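# Four arms lift a cloth off lanterns and spread it flat

## Task

Using four arms whose bases sit roughly at arm1 (+0.34, +0.74, +0.72) facing -90 degrees, arm2 (-0.34, +0.74, +0.72) facing -90, arm3 (-0.34, -0.74, +0.72) facing +90 and arm4 (+0.34, -0.74, +0.72) facing +90 (scene frame, metres, angle counter-clockwise from +x), free the cloth from the lanterns that poke up through holes in it and lay it out flat. Every lantern has to finish upright at its present spot. The task fails if the cloth's mean height falls by more than about a thumb's length in a single drop while no gripper has hold of it. At the end, release the cloth and pull the arms away; the result only counts if it stays in place without the robots holding it.

## Robot and tools

Setup: four identical i2rt Big YAM arms named arm1, arm2, arm3 and arm4. Each has six revolute joints, a two-finger gripper and a wrist camera that sits above the hand and looks toward the fingertips when joints 1 and 6 are zero and the hand is level and pointing forward. The hand can reach roughly 1.0 m from the joint 1 axis. Two fixed room cameras exist as well: cam_high and cam_low. Arms act independently; if one stalls, the rest keep moving.

Frame: a single scene frame, origin on the floor, +z up. The hand point is the midpoint between the fingertips; its z axis runs along the fingers and its y axis is the opening direction. Base positions are listed in the task. Camera calibrations (K, distortion, T_world_to_cam, pos_world) are given per camera; room cameras may be off by a couple of degrees and several millimetres, and wrist camera poses are computed from reported joints, so they inherit joint errors.

Tool execute_actions: argument actions is a list holding either one action or none. An action is an object keyed by arm name ("arm1" to "arm4"); each present arm has a "joints" object. Inside, joints are named individually (not a list): joint1_rad to joint6_rad in radians and gripper_m in metres. Every value is an absolute target, not an offset. Ranges and done-tolerances: joint1_rad -2.879 to 2.879 (±0.045), turns the arm about its base, positive counter-clockwise seen from above, zero pointing the way the base faces; joint2_rad 0 to 3.141 (±0.14), shoulder, zero has the upper arm lying back roughly level, increasing raises it and then tips it forward; joint3_rad 0 to 3.019 (±0.09), elbow, zero is fully folded, increasing opens it; joint4_rad -1.692 to 1.57 (±0.055), hand pitch, positive lifts the fingers; joint5_rad -1.57 to 1.57 (±0.03), sideways hand swing, positive toward the arm's right; joint6_rad -2.094 to 2.094 (±0.035), hand roll, positive clockwise viewed from behind the hand; gripper_m 0 to 0.093 (±0.003), fingertip gap, gripping force around 50 to 62 N per pad. All listed motions start at once and may finish at different times; joints run at different speeds so the hand may swing on a curved path. Omitted joints or arms may keep driving toward earlier targets. Optional cameras: a list of camera names (or "all"); omitted, null or ["all"] returns all, [] returns none. Any unknown key, name or out-of-range value rejects the whole call and nothing moves. An empty actions list just reports state and images.

Result lines: per-robot state with joint_positions; the pictures line gives the order of returned images. joint_status tells how each commanded joint ended: reached, "off_target" (stopped short and may still push), "contact_stop" or "time_out" (target dropped, joint holds where it is, though a timed-out joint may keep a target within 0.375, 0.375, 0.113, 0.225, 0.075, 0.3 rad of its position for joints 1 to 6 and keep pushing, listed under on_its_own), "not_followed" (a self/inter-arm collision check blocked the arm's joint targets; the gripper part still runs, and blocked targets may be retried with later actions). A "joint command not followed" line, often with a "cause:" line, flags this. on_its_own lists what the call did not command; "held at" is a held target, not the actual position. To relieve a pushing joint, command its reported position. Tiny target changes may not move a joint. Loaded joints sag. MOTOR HOT appears from 85 °C; at 100 °C an OVER-TEMPERATURE FAULT drops that whole arm, and its joints say "limit_stop_at_motor_heat" (resend the target after cooling). If a result reports a stop, later motion, wait and finished_scene calls in that same reply are skipped.

Tool wait: seconds from 0 to 10; commands nothing, the scene continues, returns state and images like an empty action.

Tool zoom_image: camera (one of the six names) and region [x0, y0, x1, y1] in pixels of that camera's latest full image, origin top-left, at most 504 by 504. Gives a sharper close-up.

Tool finished_scene: scene, the integer number of the current scene. Ends it irreversibly after the last command has been held and reports success; the next scene's task comes in its result. Replying without any tool call ends everything.

Cautions: arms do not stop on contact and can press hard; sustained pushing overheats motors. Two arms pressing hard on each other fails the run, and hard hits can too; the collision check can react late and ignores fingers, gripper housings and wrist cameras, and no line reports arm-to-arm contact. Knocking rigid items (the lanterns) over or out of the work area fails the task; cloth is exempt. Never let the cloth fall freely by more than a thumb's length. Avoid drops, slips, slams and hard pushes. The robot holds its last command while you think, so long replies let time pass.

Each tool is called after "Emit:" by a JSON object that holds its "fn" and its "kwargs".

## Session

I'll start by observing the scene.

Emit:
{"fn": "execute_actions", "kwargs": {"actions": []}}

Scene clock: 0.00 s.
Motor temperatures (°C, as the motors report them): arm1=[23 21 20 20 22 21] | arm2=[21 20 21 23 20 22] | arm3=[22 21 20 21 22 22] | arm4=[20 22 20 21 20 22]
arm1.joint_positions: joint1_rad=+0.004 joint2_rad=+0.448 joint3_rad=+1.468 joint4_rad=-1.524 joint5_rad=-0.017 joint6_rad=-0.016 gripper_m=+0.094
arm1.joint_status: not commanded
arm1.hand: x=+0.3426 y=+0.6224 z=+1.3034 quat_wxyz=(-0.368, -0.592, -0.621, +0.360) (m; scene frame)
arm2.joint_positions: joint1_rad=-0.013 joint2_rad=+0.446 joint3_rad=+1.461 joint4_rad=-1.526 joint5_rad=+0.002 joint6_rad=+0.004 gripper_m=+0.094
arm2.joint_status: not commanded
arm2.hand: x=-0.3396 y=+0.6126 z=+1.3664 quat_wxyz=(-0.352, -0.621, -0.601, +0.360) (m; scene frame)
arm3.joint_positions: joint1_rad=+0.009 joint2_rad=+0.439 joint3_rad=+1.449 joint4_rad=-1.519 joint5_rad=-0.011 joint6_rad=+0.005 gripper_m=+0.095
arm3.joint_status: not commanded
arm3.hand: x=-0.3465 y=-0.6188 z=+1.3324 quat_wxyz=(-0.350, +0.624, -0.592, -0.370) (m; scene frame)
arm4.joint_positions: joint1_rad=+0.002 joint2_rad=+0.439 joint3_rad=+1.476 joint4_rad=-1.542 joint5_rad=+0.004 joint6_rad=+0.007 gripper_m=+0.094
arm4.joint_status: not commanded
arm4.hand: x=+0.3418 y=-0.6272 z=+1.3910 quat_wxyz=(-0.367, +0.594, -0.621, -0.357) (m; scene frame)
pictures: arm1_cam_wrist, arm2_cam_wrist, arm3_cam_wrist, arm4_cam_wrist, cam_high, cam_low
Images, in order (width x height): arm1_cam_wrist 616x616, arm2_cam_wrist 616x616, arm3_cam_wrist 616x616, arm4_cam_wrist 616x616, cam_high 504x504, cam_low 504x504.

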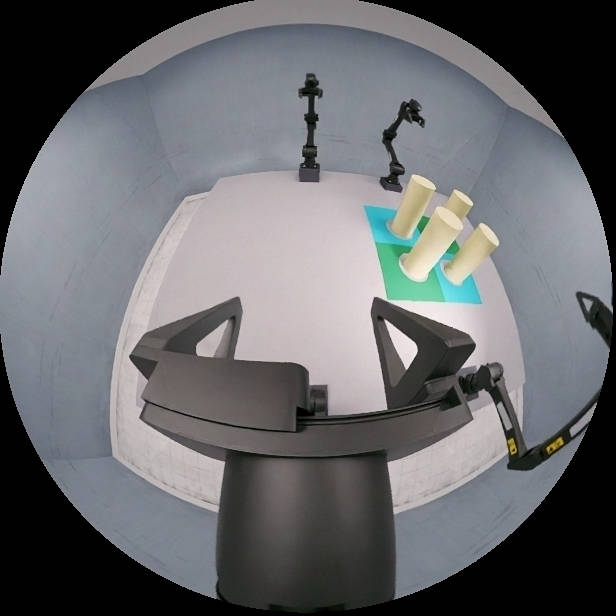

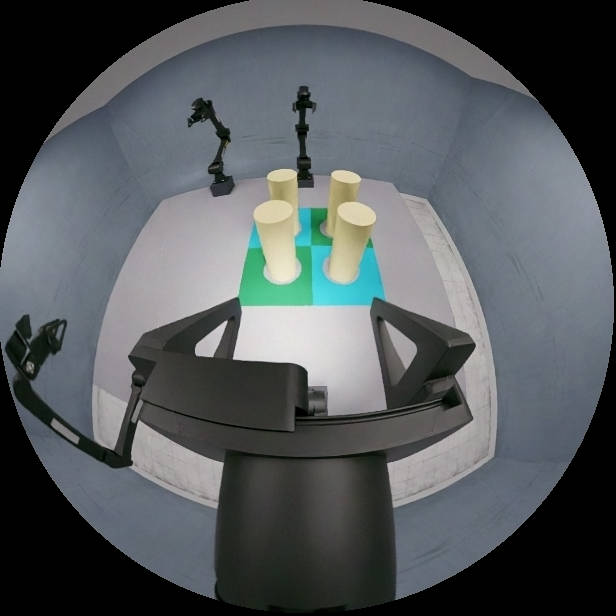

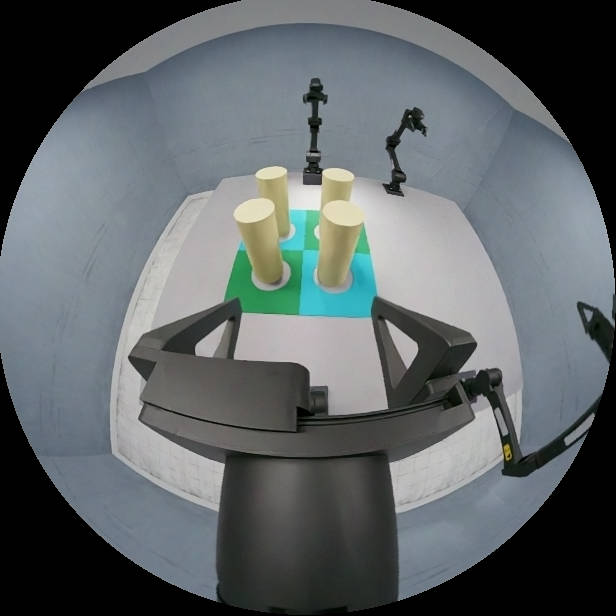

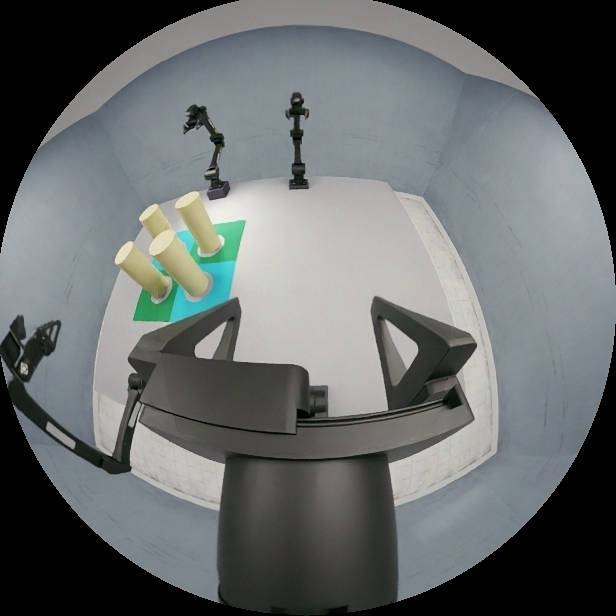

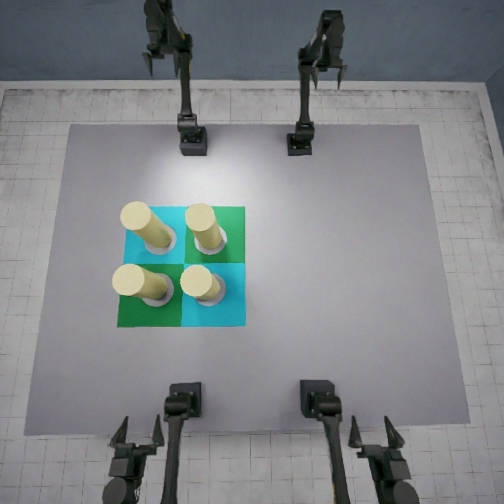

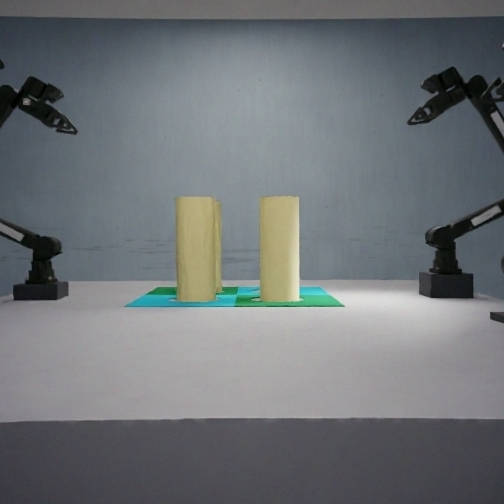

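Emit:
{"fn": "execute_actions", "kwargs": {"actions": [{"arm1":{"joints":{"joint1_rad":-0.70,"joint2_rad":1.4,"joint3_rad":1.3,"joint4_rad":-1.47}},"arm2":{"joints":{"joint1_rad":-0.68,"joint2_rad":1.4,"joint3_rad":1.3,"joint4_rad":-1.47}},"arm3":{"joints":{"joint1_rad":0.80,"joint2_rad":1.3,"joint3_rad":1.1,"joint4_rad":-1.37}},"arm4":{"joints":{"joint1_rad":0.82,"joint2_rad":1.3,"joint3_rad":1.1,"joint4_rad":-1.37}}}], "cameras": ["cam_high","cam_low"]}}

Scene clock: 23.50 s.
Motor temperatures (°C, as the motors report them): arm1=[23 21 22 20 22 21] | arm2=[21 20 23 24 20 22] | arm3=[22 21 22 21 22 22] | arm4=[20 22 22 21 20 22]
arm1.joint_positions: joint1_rad=-0.705 joint2_rad=+1.408 joint3_rad=+1.292 joint4_rad=-1.474 joint5_rad=-0.018 joint6_rad=-0.016 gripper_m=+0.094
arm1.joint_status: all done
arm1.hand: x=+0.0823 y=+0.4313 z=+0.9701 quat_wxyz=(-0.009, -0.901, -0.433, -0.007) (m; scene frame)
arm2.joint_positions: joint1_rad=-0.684 joint2_rad=+1.408 joint3_rad=+1.301 joint4_rad=-1.479 joint5_rad=+0.000 joint6_rad=+0.004 gripper_m=+0.094
arm2.joint_status: all done
arm2.hand: x=-0.5947 y=+0.4302 z=+1.0347 quat_wxyz=(+0.005, -0.907, -0.421, -0.008) (m; scene frame)
arm3.joint_positions: joint1_rad=+0.804 joint2_rad=+1.293 joint3_rad=+1.089 joint4_rad=-1.380 joint5_rad=-0.010 joint6_rad=+0.005 gripper_m=+0.095
arm3.joint_status: all done
arm3.hand: x=-0.6014 y=-0.5067 z=+0.9651 quat_wxyz=(+0.002, +0.933, -0.359, +0.006) (m; scene frame)
arm4.joint_positions: joint1_rad=+0.816 joint2_rad=+1.295 joint3_rad=+1.089 joint4_rad=-1.371 joint5_rad=+0.005 joint6_rad=+0.007 gripper_m=+0.094
arm4.joint_status: all done
arm4.hand: x=+0.0856 y=-0.4876 z=+1.0192 quat_wxyz=(-0.004, +0.922, -0.388, +0.001) (m; scene frame)
pictures: cam_high, cam_low
Images, in order (width x height): cam_high 504x504, cam_low 504x504.

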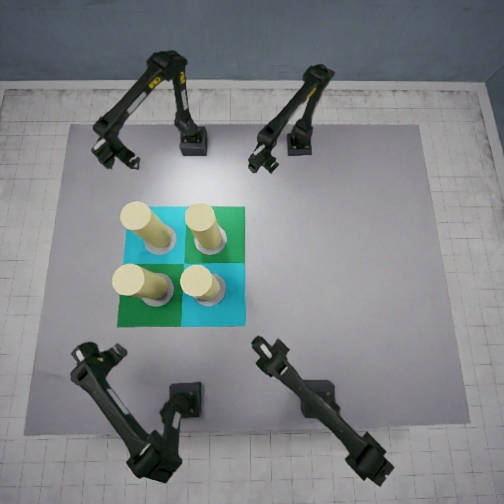

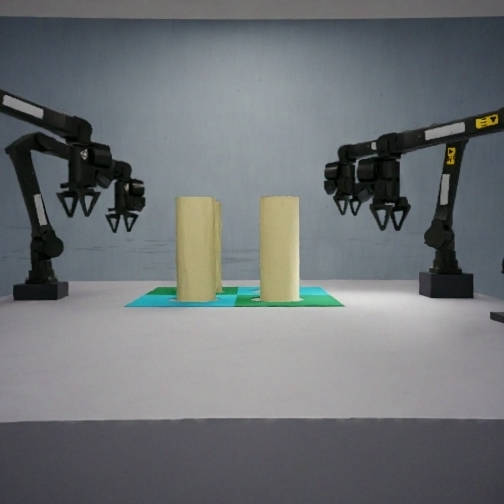

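Emit:
{"fn": "execute_actions", "kwargs": {"actions": [{"arm1":{"joints":{"joint1_rad":-0.725,"joint2_rad":2.123,"joint3_rad":1.747,"joint4_rad":-1.195}},"arm2":{"joints":{"joint1_rad":-0.672,"joint2_rad":2.13,"joint3_rad":1.61,"joint4_rad":-1.051,"joint6_rad":1.5}},"arm3":{"joints":{"joint1_rad":0.737,"joint2_rad":1.941,"joint3_rad":1.408,"joint4_rad":-1.038,"joint6_rad":-1.5}},"arm4":{"joints":{"joint1_rad":0.837,"joint2_rad":2.072,"joint3_rad":1.453,"joint4_rad":-0.952}}}]}}

Scene clock: 58.87 s.
Motor temperatures (°C, as the motors report them): arm1=[23 22 25 20 22 21] | arm2=[21 21 24 24 20 22] | arm3=[22 22 25 21 22 22] | arm4=[20 23 25 21 20 22]
arm1.joint_positions: joint1_rad=-0.720 joint2_rad=+2.141 joint3_rad=+1.702 joint4_rad=-1.198 joint5_rad=-0.018 joint6_rad=-0.016 gripper_m=+0.094
arm1.joint_status: all done
arm1.hand: x=-0.0599 y=+0.2717 z=+0.7522 quat_wxyz=(+0.001, -0.904, -0.426, -0.029) (m; scene frame)
arm2.joint_positions: joint1_rad=-0.682 joint2_rad=+2.140 joint3_rad=+1.584 joint4_rad=-1.064 joint5_rad=+0.000 joint6_rad=+1.490 gripper_m=+0.094
arm2.joint_status: all done
arm2.hand: x=-0.7164 y=+0.2832 z=+0.7711 quat_wxyz=(+0.025, -0.953, +0.302, -0.009) (m; scene frame)
arm3.joint_positions: joint1_rad=+0.734 joint2_rad=+1.970 joint3_rad=+1.381 joint4_rad=-1.050 joint5_rad=-0.010 joint6_rad=-1.487 gripper_m=+0.095
arm3.joint_status: all done
arm3.hand: x=-0.7071 y=-0.3594 z=+0.7708 quat_wxyz=(+0.031, +0.941, +0.337, +0.015) (m; scene frame)
arm4.joint_positions: joint1_rad=+0.823 joint2_rad=+2.070 joint3_rad=+1.441 joint4_rad=-0.959 joint5_rad=+0.005 joint6_rad=+0.007 gripper_m=+0.094
arm4.joint_status: all done
arm4.hand: x=-0.0668 y=-0.3385 z=+0.7916 quat_wxyz=(-0.002, +0.923, -0.385, +0.006) (m; scene frame)
pictures: arm1_cam_wrist, arm2_cam_wrist, arm3_cam_wrist, arm4_cam_wrist, cam_high, cam_low
camera_calibration (this result's frames):
arm1_cam_wrist: T_world_to_cam=[[-0.771, 0.636103, -0.0305319, -0.193472], [0.483622, 0.616026, 0.621789, -0.602785], [0.414331, 0.464633, -0.782589, 0.617834], [0, 0, 0, 1]] pos_world=[-0.113635, 0.207334, 0.852408]
arm2_cam_wrist: T_world_to_cam=[[0.579657, 0.813445, 0.0480039, 0.154919], [0.640066, -0.490983, 0.590974, 0.146338], [0.504295, -0.311837, -0.805261, 1.19237], [0, 0, 0, 1]] pos_world=[-0.784771, 0.317656, 0.866249]
arm3_cam_wrist: T_world_to_cam=[[-0.634826, 0.769371, -0.0711678, -0.116204], [0.598308, 0.547772, 0.584785, 0.177456], [0.4889, 0.328656, -0.808061, 1.21172], [0, 0, 0, 1]] pos_world=[-0.772354, -0.406042, 0.867102]
arm4_cam_wrist: T_world_to_cam=[[0.705505, 0.708644, 0.00931746, 0.278141], [0.564091, -0.569454, 0.597933, -0.625882], [0.429027, -0.416588, -0.801492, 0.642673], [0, 0, 0, 1]] pos_world=[-0.1189, -0.285783, 0.886741]
Images, in order (width x height): arm1_cam_wrist 616x616, arm2_cam_wrist 616x616, arm3_cam_wrist 616x616, arm4_cam_wrist 616x616, cam_high 504x504, cam_low 504x504.

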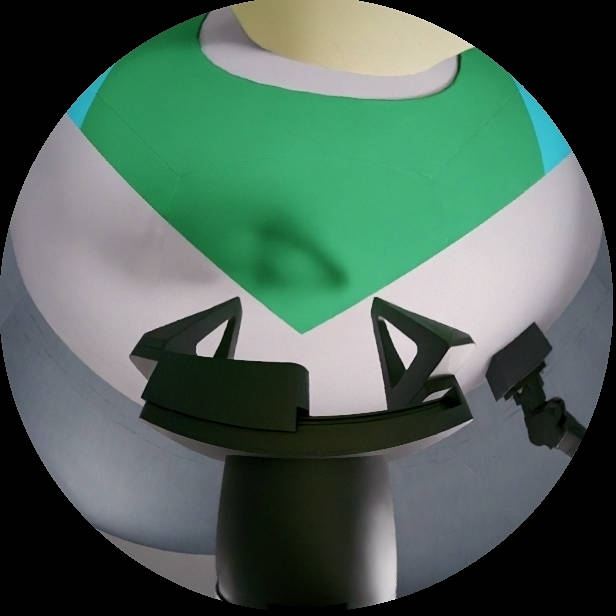

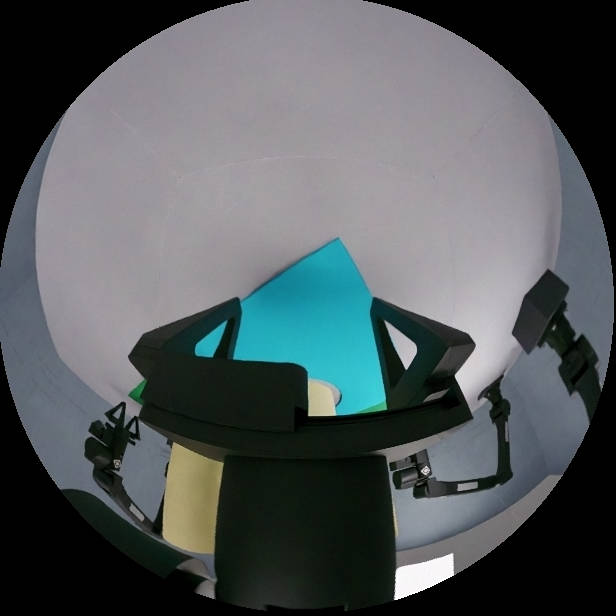

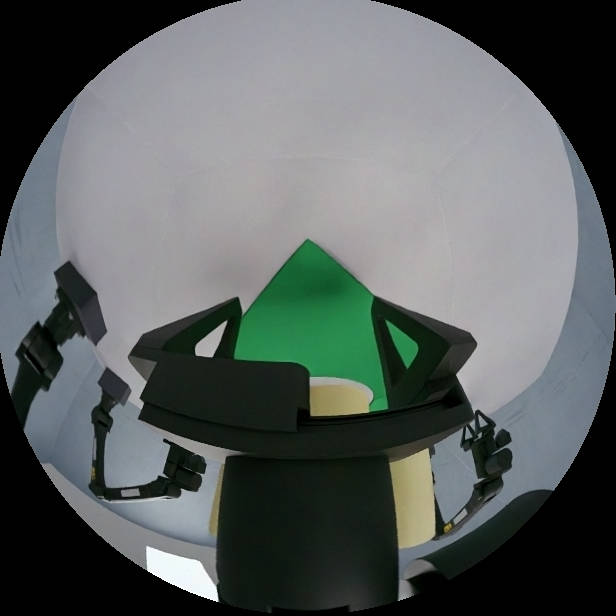

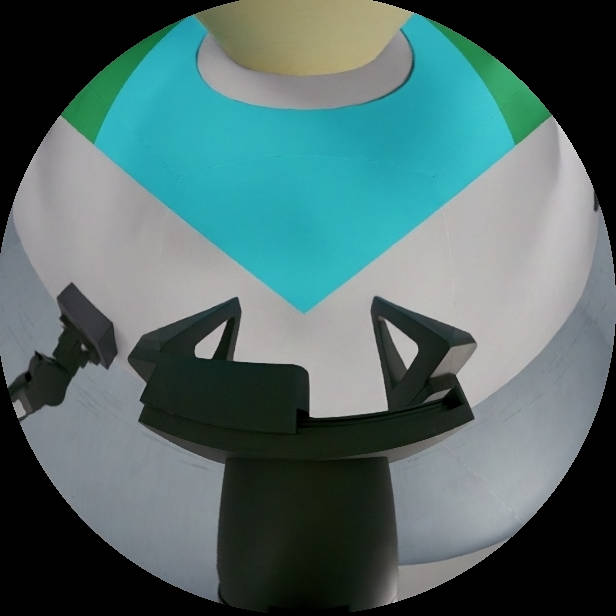

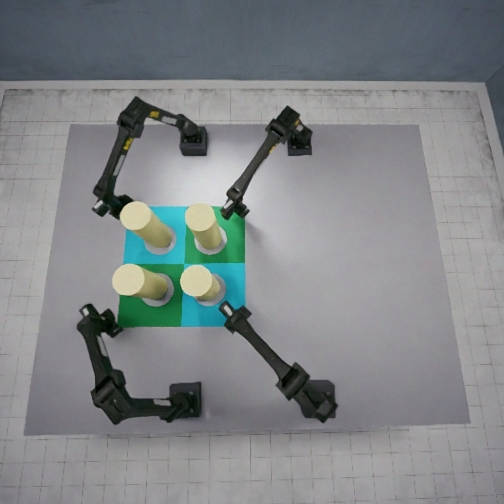

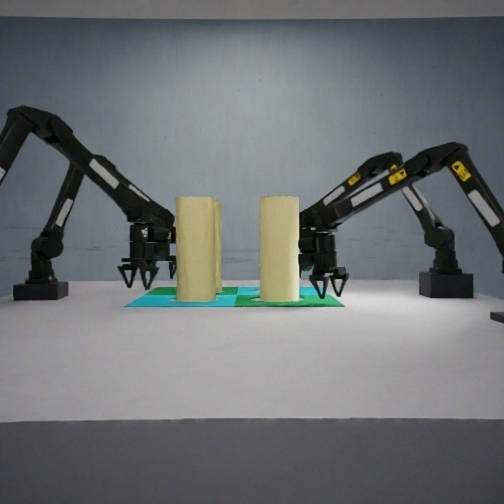

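Emit:
{"fn": "execute_actions", "kwargs": {"actions": [{"arm1":{"joints":{"joint2_rad":2.129,"joint3_rad":1.662,"joint4_rad":-1.04,"gripper_m":0.06}},"arm2":{"joints":{"joint1_rad":-0.635,"joint2_rad":2.15,"joint3_rad":1.493,"joint4_rad":-0.865,"joint6_rad":1.70,"gripper_m":0.06}},"arm3":{"joints":{"joint1_rad":0.701,"joint2_rad":1.992,"joint3_rad":1.327,"joint4_rad":-0.839,"joint6_rad":-1.63,"gripper_m":0.06}},"arm4":{"joints":{"joint2_rad":2.186,"joint3_rad":1.414,"joint4_rad":-0.781,"gripper_m":0.06}}}]}}

Scene clock: 85.53 s.
Motor temperatures (°C, as the motors report them): arm1=[23 26 27 20 22 21] | arm2=[21 23 25 24 20 22] | arm3=[22 24 26 21 22 22] | arm4=[20 25 24 21 20 22]
arm1.joint_positions: joint1_rad=-0.720 joint2_rad=+2.141 joint3_rad=+1.661 joint4_rad=-1.052 joint5_rad=-0.018 joint6_rad=-0.016 gripper_m=+0.060
arm1.joint_status: all done
arm1.hand: x=-0.0723 y=+0.2570 z=+0.7385 quat_wxyz=(-0.021, -0.904, -0.427, +0.019) (m; scene frame)
arm2.joint_positions: joint1_rad=-0.632 joint2_rad=+2.149 joint3_rad=+1.497 joint4_rad=-0.881 joint5_rad=+0.000 joint6_rad=+1.689 gripper_m=+0.060
arm2.joint_status: all done
arm2.hand: x=-0.6951 y=+0.2622 z=+0.7383 quat_wxyz=(-0.016, -0.928, +0.372, +0.005) (m; scene frame)
arm3.joint_positions: joint1_rad=+0.700 joint2_rad=+1.986 joint3_rad=+1.327 joint4_rad=-0.856 joint5_rad=-0.010 joint6_rad=-1.617 gripper_m=+0.060
arm3.joint_status: all done
arm3.hand: x=-0.7071 y=-0.3318 z=+0.7458 quat_wxyz=(-0.027, +0.924, +0.382, -0.009) (m; scene frame)
arm4.joint_positions: joint1_rad=+0.823 joint2_rad=+2.156 joint3_rad=+1.424 joint4_rad=-0.787 joint5_rad=+0.005 joint6_rad=+0.007 gripper_m=+0.060
arm4.joint_status: all done
arm4.hand: x=-0.0791 y=-0.3265 z=+0.7392 quat_wxyz=(-0.015, +0.923, -0.384, -0.026) (m; scene frame)
pictures: arm1_cam_wrist, arm2_cam_wrist, arm3_cam_wrist, arm4_cam_wrist, cam_high, cam_low
camera_calibration (this result's frames):
arm1_cam_wrist: T_world_to_cam=[[-0.77272, 0.634094, -0.0287958, -0.195005], [0.523876, 0.662709, 0.535136, -0.524232], [0.35841, 0.398425, -0.844275, 0.677572], [0, 0, 0, 1]] pos_world=[-0.1189, 0.201102, 0.846977]
arm2_cam_wrist: T_world_to_cam=[[0.694677, 0.718233, -0.0395787, 0.330757], [0.595621, -0.543493, 0.591482, 0.124252], [0.403311, -0.434463, -0.805346, 1.11066], [0, 0, 0, 1]] pos_world=[-0.751718, 0.312511, 0.834064]
arm3_cam_wrist: T_world_to_cam=[[-0.707445, 0.704776, 0.0530334, -0.304699], [0.594827, 0.553193, 0.583231, 0.177477], [0.381709, 0.44415, -0.810573, 1.14683], [0, 0, 0, 1]] pos_world=[-0.758882, -0.392799, 0.842239]
arm4_cam_wrist: T_world_to_cam=[[0.705504, 0.708655, 0.00849179, 0.279447], [0.592221, -0.596086, 0.542177, -0.546045], [0.389278, -0.377479, -0.840222, 0.649262], [0, 0, 0, 1]] pos_world=[-0.126515, -0.278438, 0.839204]
Images, in order (width x height): arm1_cam_wrist 616x616, arm2_cam_wrist 616x616, arm3_cam_wrist 616x616, arm4_cam_wrist 616x616, cam_high 504x504, cam_low 504x504.

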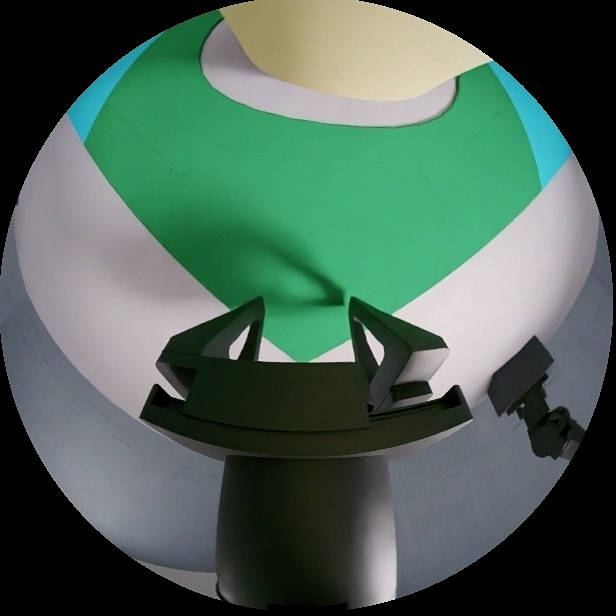

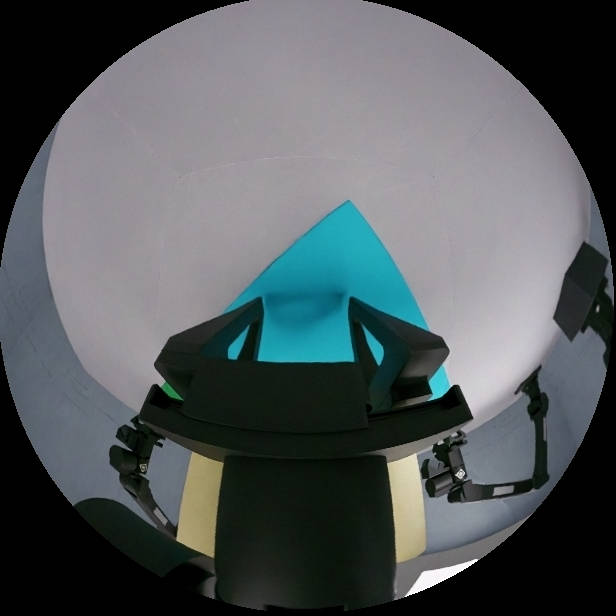

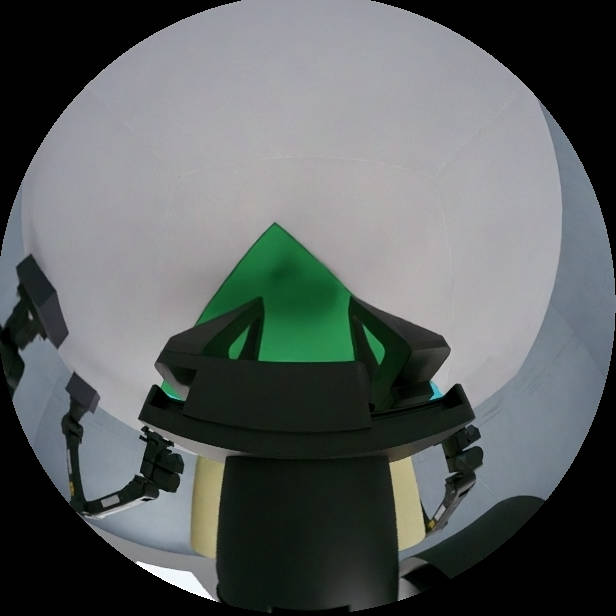

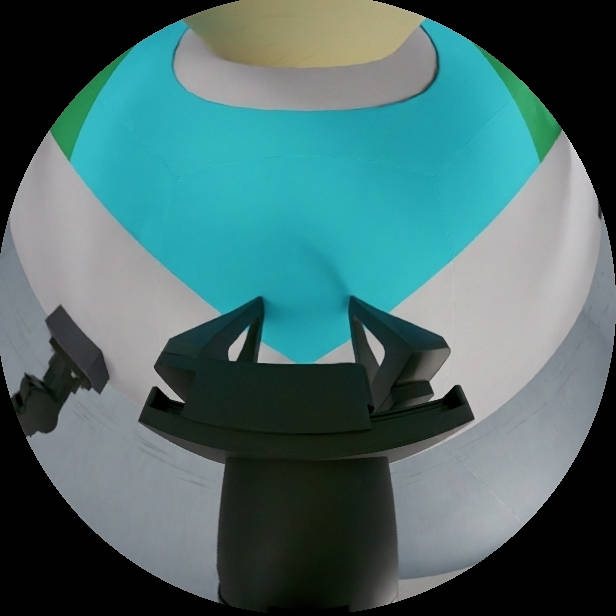

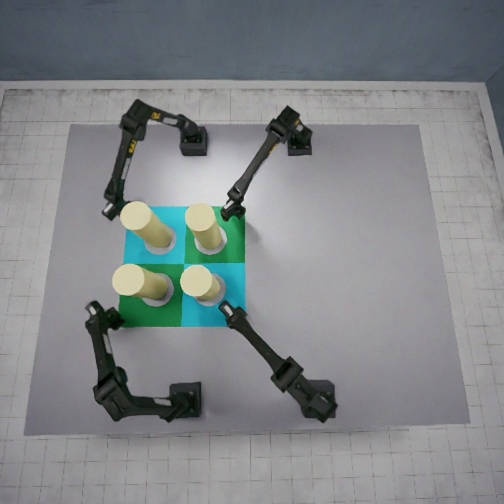

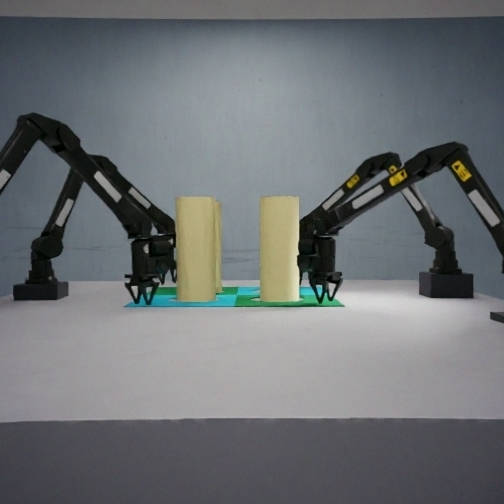

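Emit:
{"fn": "execute_actions", "kwargs": {"actions": [{"arm1":{"joints":{"joint3_rad":1.64}},"arm2":{"joints":{"joint3_rad":1.475}},"arm3":{"joints":{"joint2_rad":2.005,"joint3_rad":1.295,"joint4_rad":-0.89}}}], "cameras": ["arm3_cam_wrist"]}}

Emit:
{"fn": "execute_actions", "kwargs": {"actions": [{"arm1":{"joints":{"gripper_m":0.0}},"arm2":{"joints":{"gripper_m":0.0}},"arm3":{"joints":{"gripper_m":0.0}},"arm4":{"joints":{"gripper_m":0.0}}}]}}

Scene clock: 94.20 s.
Motor temperatures (°C, as the motors report them): arm1=[23 26 26 20 22 21] | arm2=[21 24 24 24 20 22] | arm3=[22 24 26 21 22 22] | arm4=[20 25 24 21 20 22]
arm1.joint_positions: joint1_rad=-0.720 joint2_rad=+2.140 joint3_rad=+1.645 joint4_rad=-1.049 joint5_rad=-0.018 joint6_rad=-0.016 gripper_m=+0.060
arm1.joint_status: all done
arm1.hand: x=-0.0685 y=+0.2614 z=+0.7334 quat_wxyz=(-0.019, -0.904, -0.427, +0.014) (m; scene frame)
arm2.joint_positions: joint1_rad=-0.632 joint2_rad=+2.149 joint3_rad=+1.484 joint4_rad=-0.879 joint5_rad=+0.000 joint6_rad=+1.690 gripper_m=+0.060
arm2.joint_status: all done
arm2.hand: x=-0.6915 y=+0.2670 z=+0.7343 quat_wxyz=(-0.011, -0.928, +0.373, +0.004) (m; scene frame)
arm3.joint_positions: joint1_rad=+0.700 joint2_rad=+1.995 joint3_rad=+1.296 joint4_rad=-0.877 joint5_rad=-0.010 joint6_rad=-1.617 gripper_m=+0.060
arm3.joint_status: all done
arm3.hand: x=-0.6923 y=-0.3478 z=+0.7314 quat_wxyz=(+0.002, +0.924, +0.382, +0.001) (m; scene frame)
arm4.joint_positions: joint1_rad=+0.823 joint2_rad=+2.156 joint3_rad=+1.424 joint4_rad=-0.787 joint5_rad=+0.005 joint6_rad=+0.007 gripper_m=+0.060
arm4.joint_status: not commanded
arm4.hand: x=-0.0791 y=-0.3265 z=+0.7392 quat_wxyz=(-0.015, +0.923, -0.384, -0.026) (m; scene frame)
pictures: arm3_cam_wrist
camera_calibration (this result's frames):
arm3_cam_wrist: T_world_to_cam=[[-0.708157, 0.706007, -0.00828082, -0.237334], [0.570935, 0.579495, 0.581567, 0.179769], [0.415389, 0.407112, -0.813457, 1.14919], [0, 0, 0, 1]] pos_world=[-0.748069, -0.404467, 0.828307]
Images, in order (width x height): arm3_cam_wrist 616x616.

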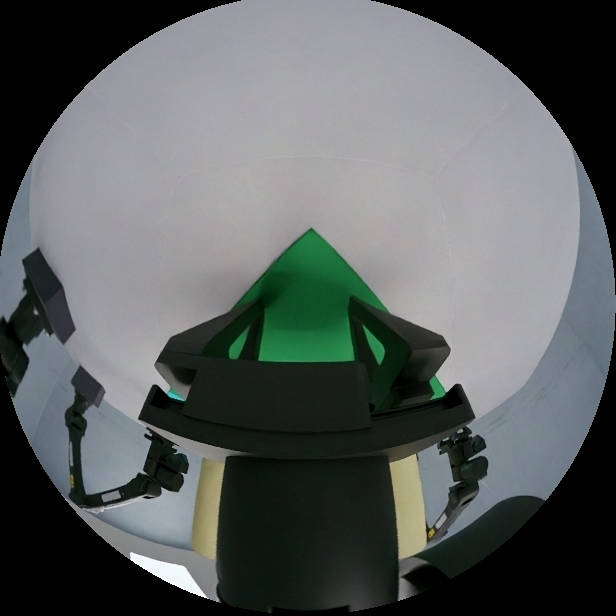

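Scene clock: 94.83 s.
Motor temperatures (°C, as the motors report them): arm1=[23 26 26 20 22 21] | arm2=[21 24 24 24 20 22] | arm3=[22 24 26 21 22 22] | arm4=[20 25 24 21 20 22]
arm1.joint_positions: joint1_rad=-0.720 joint2_rad=+2.140 joint3_rad=+1.645 joint4_rad=-1.049 joint5_rad=-0.018 joint6_rad=-0.016 gripper_m=+0.001
arm1.joint_status: all done
arm1.hand: x=-0.0685 y=+0.2614 z=+0.7334 quat_wxyz=(-0.019, -0.904, -0.427, +0.014) (m; scene frame)
arm2.joint_positions: joint1_rad=-0.632 joint2_rad=+2.149 joint3_rad=+1.484 joint4_rad=-0.879 joint5_rad=+0.000 joint6_rad=+1.690 gripper_m=+0.000
arm2.joint_status: all done
arm2.hand: x=-0.6915 y=+0.2670 z=+0.7343 quat_wxyz=(-0.011, -0.928, +0.373, +0.004) (m; scene frame)
arm3.joint_positions: joint1_rad=+0.700 joint2_rad=+1.995 joint3_rad=+1.296 joint4_rad=-0.877 joint5_rad=-0.010 joint6_rad=-1.618 gripper_m=+0.001
arm3.joint_status: all done
arm3.hand: x=-0.6923 y=-0.3478 z=+0.7314 quat_wxyz=(+0.002, +0.924, +0.382, +0.001) (m; scene frame)
arm4.joint_positions: joint1_rad=+0.824 joint2_rad=+2.156 joint3_rad=+1.424 joint4_rad=-0.787 joint5_rad=+0.005 joint6_rad=+0.007 gripper_m=+0.001
arm4.joint_status: all done
arm4.hand: x=-0.0796 y=-0.3270 z=+0.7392 quat_wxyz=(-0.015, +0.923, -0.384, -0.026) (m; scene frame)
pictures: arm1_cam_wrist, arm2_cam_wrist, arm3_cam_wrist, arm4_cam_wrist, cam_high, cam_low
camera_calibration (this result's frames):
arm1_cam_wrist: T_world_to_cam=[[-0.772529, 0.634317, -0.0290091, -0.194913], [0.519564, 0.657716, 0.545402, -0.532967], [0.365037, 0.406266, -0.837673, 0.663658], [0, 0, 0, 1]] pos_world=[-0.115925, 0.204556, 0.840955]
arm2_cam_wrist: T_world_to_cam=[[0.695749, 0.717745, -0.0278492, 0.316954], [0.590772, -0.549754, 0.590558, 0.126066], [0.40856, -0.427333, -0.806515, 1.11066], [0, 0, 0, 1]] pos_world=[-0.748769, 0.316435, 0.830142]
arm3_cam_wrist: T_world_to_cam=[[-0.708695, 0.705466, -0.00828154, -0.237894], [0.570494, 0.579932, 0.581564, 0.179618], [0.415076, 0.407427, -0.813459, 1.14909], [0, 0, 0, 1]] pos_world=[-0.748025, -0.40451, 0.828307]
arm4_cam_wrist: T_world_to_cam=[[0.704693, 0.709462, 0.00850037, 0.280308], [0.592899, -0.595409, 0.54218, -0.545773], [0.389717, -0.37703, -0.84022, 0.649446], [0, 0, 0, 1]] pos_world=[-0.127043, -0.278966, 0.839202]
Images, in order (width x height): arm1_cam_wrist 616x616, arm2_cam_wrist 616x616, arm3_cam_wrist 616x616, arm4_cam_wrist 616x616, cam_high 504x504, cam_low 504x504.

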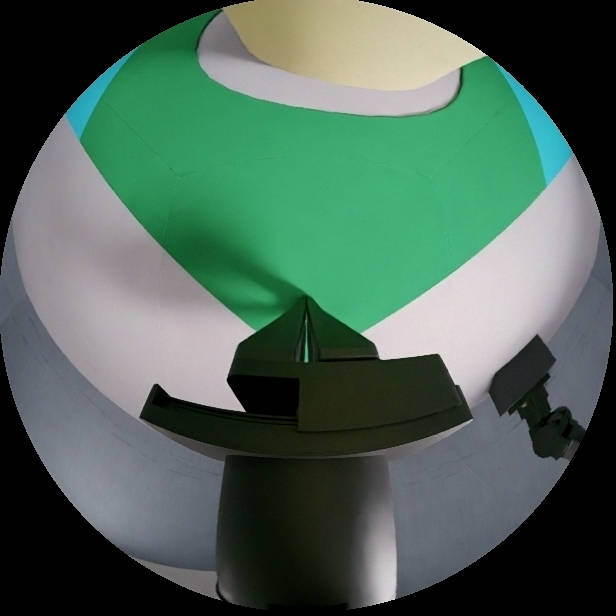

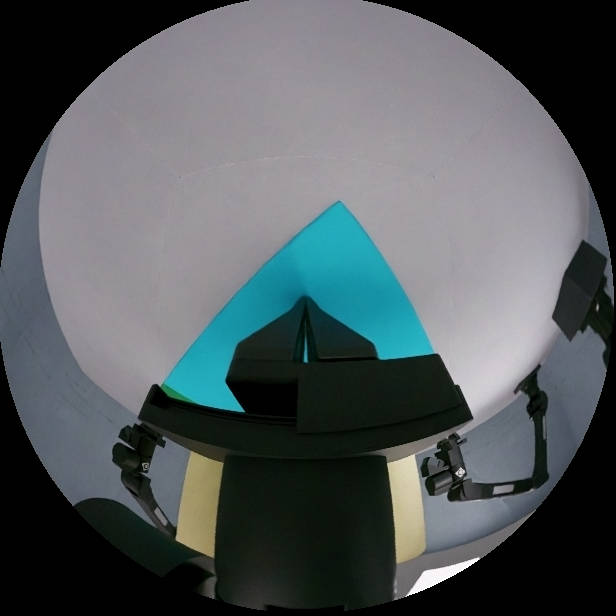

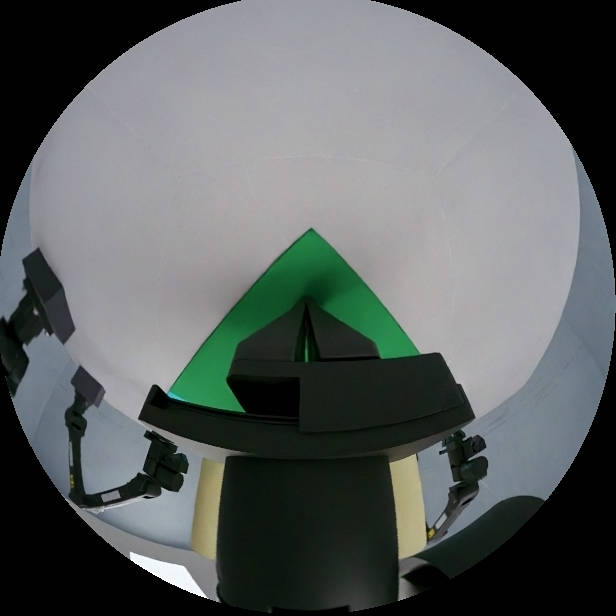

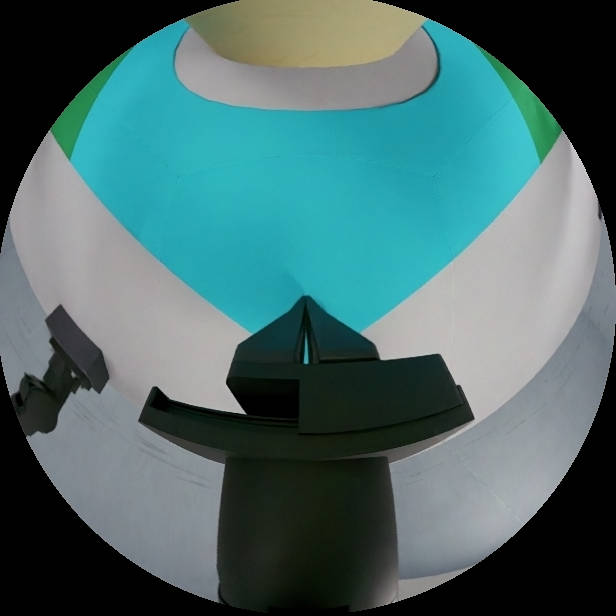

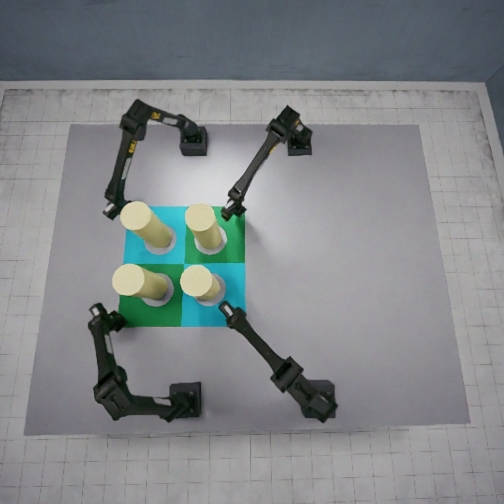

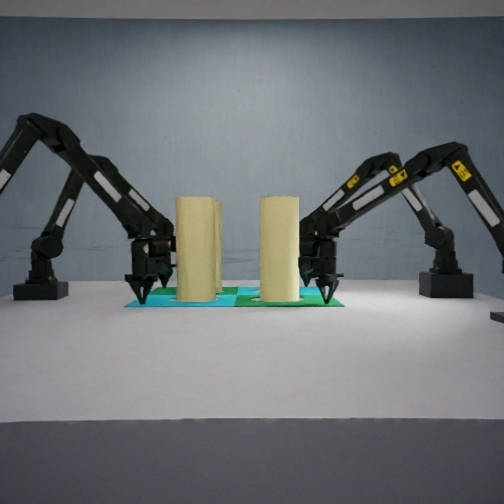

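Emit:
{"fn": "execute_actions", "kwargs": {"actions": [{"arm1":{"joints":{"joint2_rad":2.18,"joint3_rad":1.625,"joint4_rad":-1.02,"gripper_m":0.06}},"arm2":{"joints":{"joint2_rad":2.20,"joint3_rad":1.475,"joint4_rad":-0.85,"gripper_m":0.06}},"arm3":{"joints":{"joint2_rad":2.045,"joint3_rad":1.285,"joint4_rad":-0.815,"gripper_m":0.06}},"arm4":{"joints":{"joint2_rad":2.24,"gripper_m":0.06}}}], "cameras": ["cam_low"]}}

Scene clock: 102.33 s.
Motor temperatures (°C, as the motors report them): arm1=[23 26 25 20 22 21] | arm2=[21 24 24 24 20 22] | arm3=[22 24 25 21 22 22] | arm4=[20 25 24 21 20 22]
arm1.joint_positions: joint1_rad=-0.720 joint2_rad=+2.140 joint3_rad=+1.640 joint4_rad=-1.031 joint5_rad=-0.018 joint6_rad=-0.016 gripper_m=+0.060
arm1.joint_status: all done
arm1.hand: x=-0.0700 y=+0.2597 z=+0.7319 quat_wxyz=(-0.021, -0.904, -0.427, +0.019) (m; scene frame)
arm2.joint_positions: joint1_rad=-0.632 joint2_rad=+2.157 joint3_rad=+1.485 joint4_rad=-0.854 joint5_rad=+0.000 joint6_rad=+1.691 gripper_m=+0.060
arm2.joint_status: all done
arm2.hand: x=-0.6944 y=+0.2631 z=+0.7302 quat_wxyz=(-0.019, -0.928, +0.373, +0.006) (m; scene frame)
arm3.joint_positions: joint1_rad=+0.700 joint2_rad=+1.998 joint3_rad=+1.294 joint4_rad=-0.837 joint5_rad=-0.010 joint6_rad=-1.618 gripper_m=+0.060
arm3.joint_status: all done
arm3.hand: x=-0.6979 y=-0.3418 z=+0.7296 quat_wxyz=(-0.014, +0.924, +0.383, -0.005) (m; scene frame)
arm4.joint_positions: joint1_rad=+0.824 joint2_rad=+2.160 joint3_rad=+1.424 joint4_rad=-0.787 joint5_rad=+0.005 joint6_rad=+0.007 gripper_m=+0.060
arm4.joint_status: all done
arm4.hand: x=-0.0790 y=-0.3275 z=+0.7373 quat_wxyz=(-0.014, +0.923, -0.384, -0.024) (m; scene frame)
pictures: cam_low
Images, in order (width x height): cam_low 504x504.

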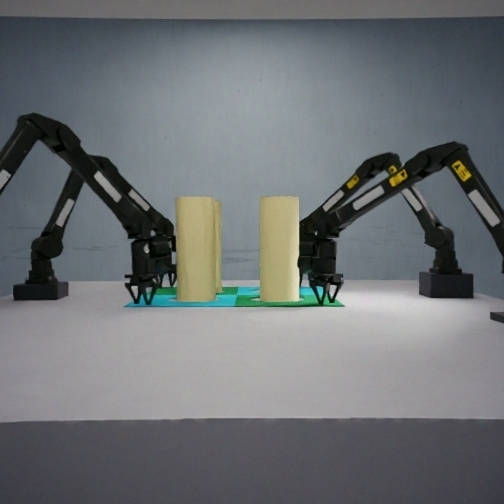

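Emit:
{"fn": "execute_actions", "kwargs": {"actions": [{"arm1":{"joints":{"gripper_m":0.0}},"arm2":{"joints":{"gripper_m":0.0}},"arm3":{"joints":{"gripper_m":0.0}},"arm4":{"joints":{"gripper_m":0.0}}}], "cameras": ["arm1_cam_wrist","arm2_cam_wrist","arm3_cam_wrist","arm4_cam_wrist"]}}

Scene clock: 104.70 s.
Motor temperatures (°C, as the motors report them): arm1=[23 26 25 20 22 21] | arm2=[21 24 24 24 20 22] | arm3=[22 24 25 21 22 22] | arm4=[20 25 24 21 20 22]
arm1.joint_positions: joint1_rad=-0.722 joint2_rad=+2.140 joint3_rad=+1.640 joint4_rad=-1.031 joint5_rad=-0.017 joint6_rad=-0.016 gripper_m=+0.001
arm1.joint_status: all done
arm1.hand: x=-0.0711 y=+0.2606 z=+0.7319 quat_wxyz=(-0.021, -0.904, -0.426, +0.020) (m; scene frame)
arm2.joint_positions: joint1_rad=-0.632 joint2_rad=+2.157 joint3_rad=+1.485 joint4_rad=-0.857 joint5_rad=+0.000 joint6_rad=+1.691 gripper_m=+0.000
arm2.joint_status: all done
arm2.hand: x=-0.6940 y=+0.2636 z=+0.7301 quat_wxyz=(-0.018, -0.928, +0.373, +0.006) (m; scene frame)
arm3.joint_positions: joint1_rad=+0.700 joint2_rad=+1.998 joint3_rad=+1.294 joint4_rad=-0.834 joint5_rad=-0.010 joint6_rad=-1.619 gripper_m=+0.001
arm3.joint_status: all done
arm3.hand: x=-0.6985 y=-0.3411 z=+0.7294 quat_wxyz=(-0.016, +0.924, +0.383, -0.005) (m; scene frame)
arm4.joint_positions: joint1_rad=+0.826 joint2_rad=+2.160 joint3_rad=+1.424 joint4_rad=-0.787 joint5_rad=+0.004 joint6_rad=+0.007 gripper_m=+0.001
arm4.joint_status: all done
arm4.hand: x=-0.0799 y=-0.3284 z=+0.7373 quat_wxyz=(-0.014, +0.923, -0.383, -0.025) (m; scene frame)
pictures: arm1_cam_wrist, arm2_cam_wrist, arm3_cam_wrist, arm4_cam_wrist
camera_calibration (this result's frames):
arm1_cam_wrist: T_world_to_cam=[[-0.7715, 0.635627, -0.0276727, -0.197627], [0.525764, 0.661439, 0.534856, -0.523137], [0.358273, 0.398092, -0.84449, 0.670378], [0, 0, 0, 1]] pos_world=[-0.117601, 0.204768, 0.840461]
arm2_cam_wrist: T_world_to_cam=[[0.695684, 0.717061, -0.0429782, 0.332236], [0.595991, -0.542754, 0.591787, 0.129065], [0.401021, -0.437312, -0.804948, 1.10313], [0, 0, 0, 1]] pos_world=[-0.750432, 0.31423, 0.825865]
arm3_cam_wrist: T_world_to_cam=[[-0.708988, 0.704589, 0.0298289, -0.275327], [0.585123, 0.564112, 0.582588, 0.184467], [0.393658, 0.430501, -0.81222, 1.1393], [0, 0, 0, 1]] pos_world=[-0.751635, -0.400539, 0.82611]
arm4_cam_wrist: T_world_to_cam=[[0.703299, 0.710852, 0.00775684, 0.282456], [0.593008, -0.592655, 0.54507, -0.546579], [0.392061, -0.378748, -0.838354, 0.645663], [0, 0, 0, 1]] pos_world=[-0.127665, -0.280173, 0.837028]
Images, in order (width x height): arm1_cam_wrist 616x616, arm2_cam_wrist 616x616, arm3_cam_wrist 616x616, arm4_cam_wrist 616x616.

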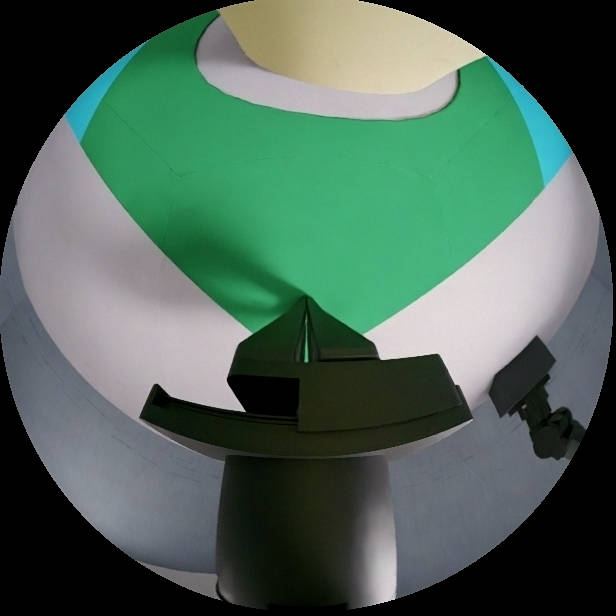

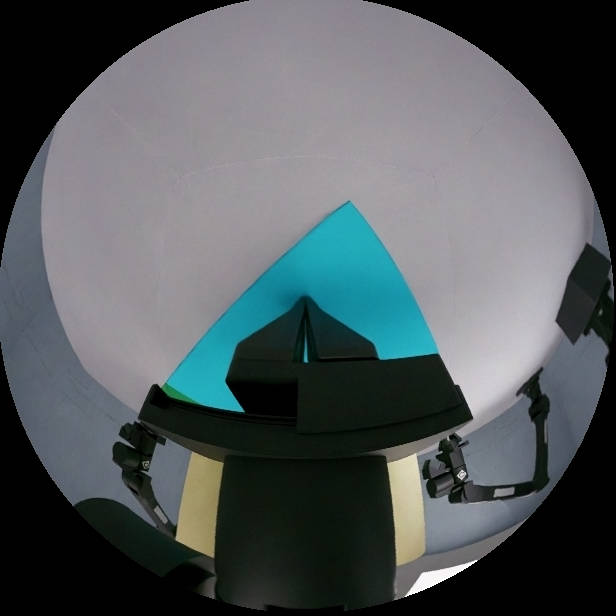

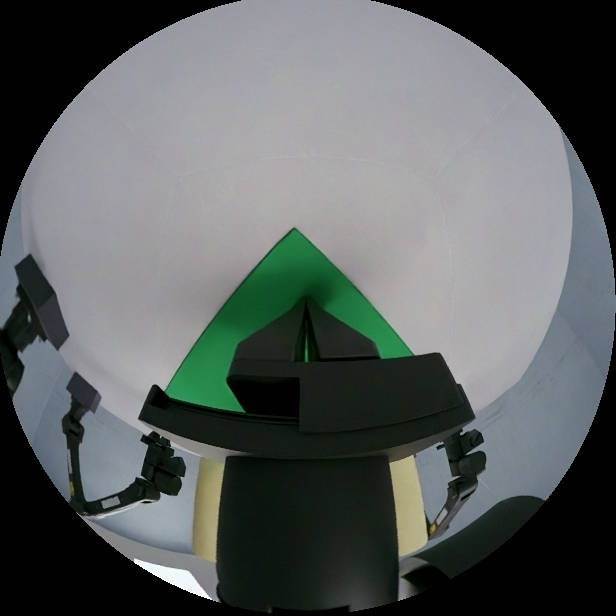

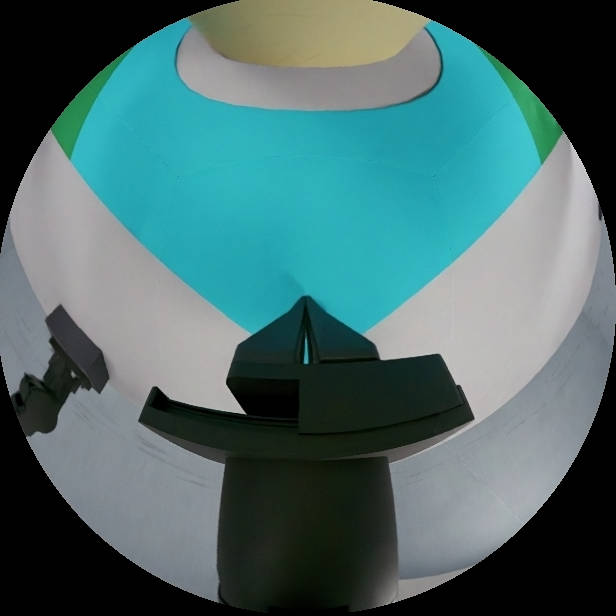

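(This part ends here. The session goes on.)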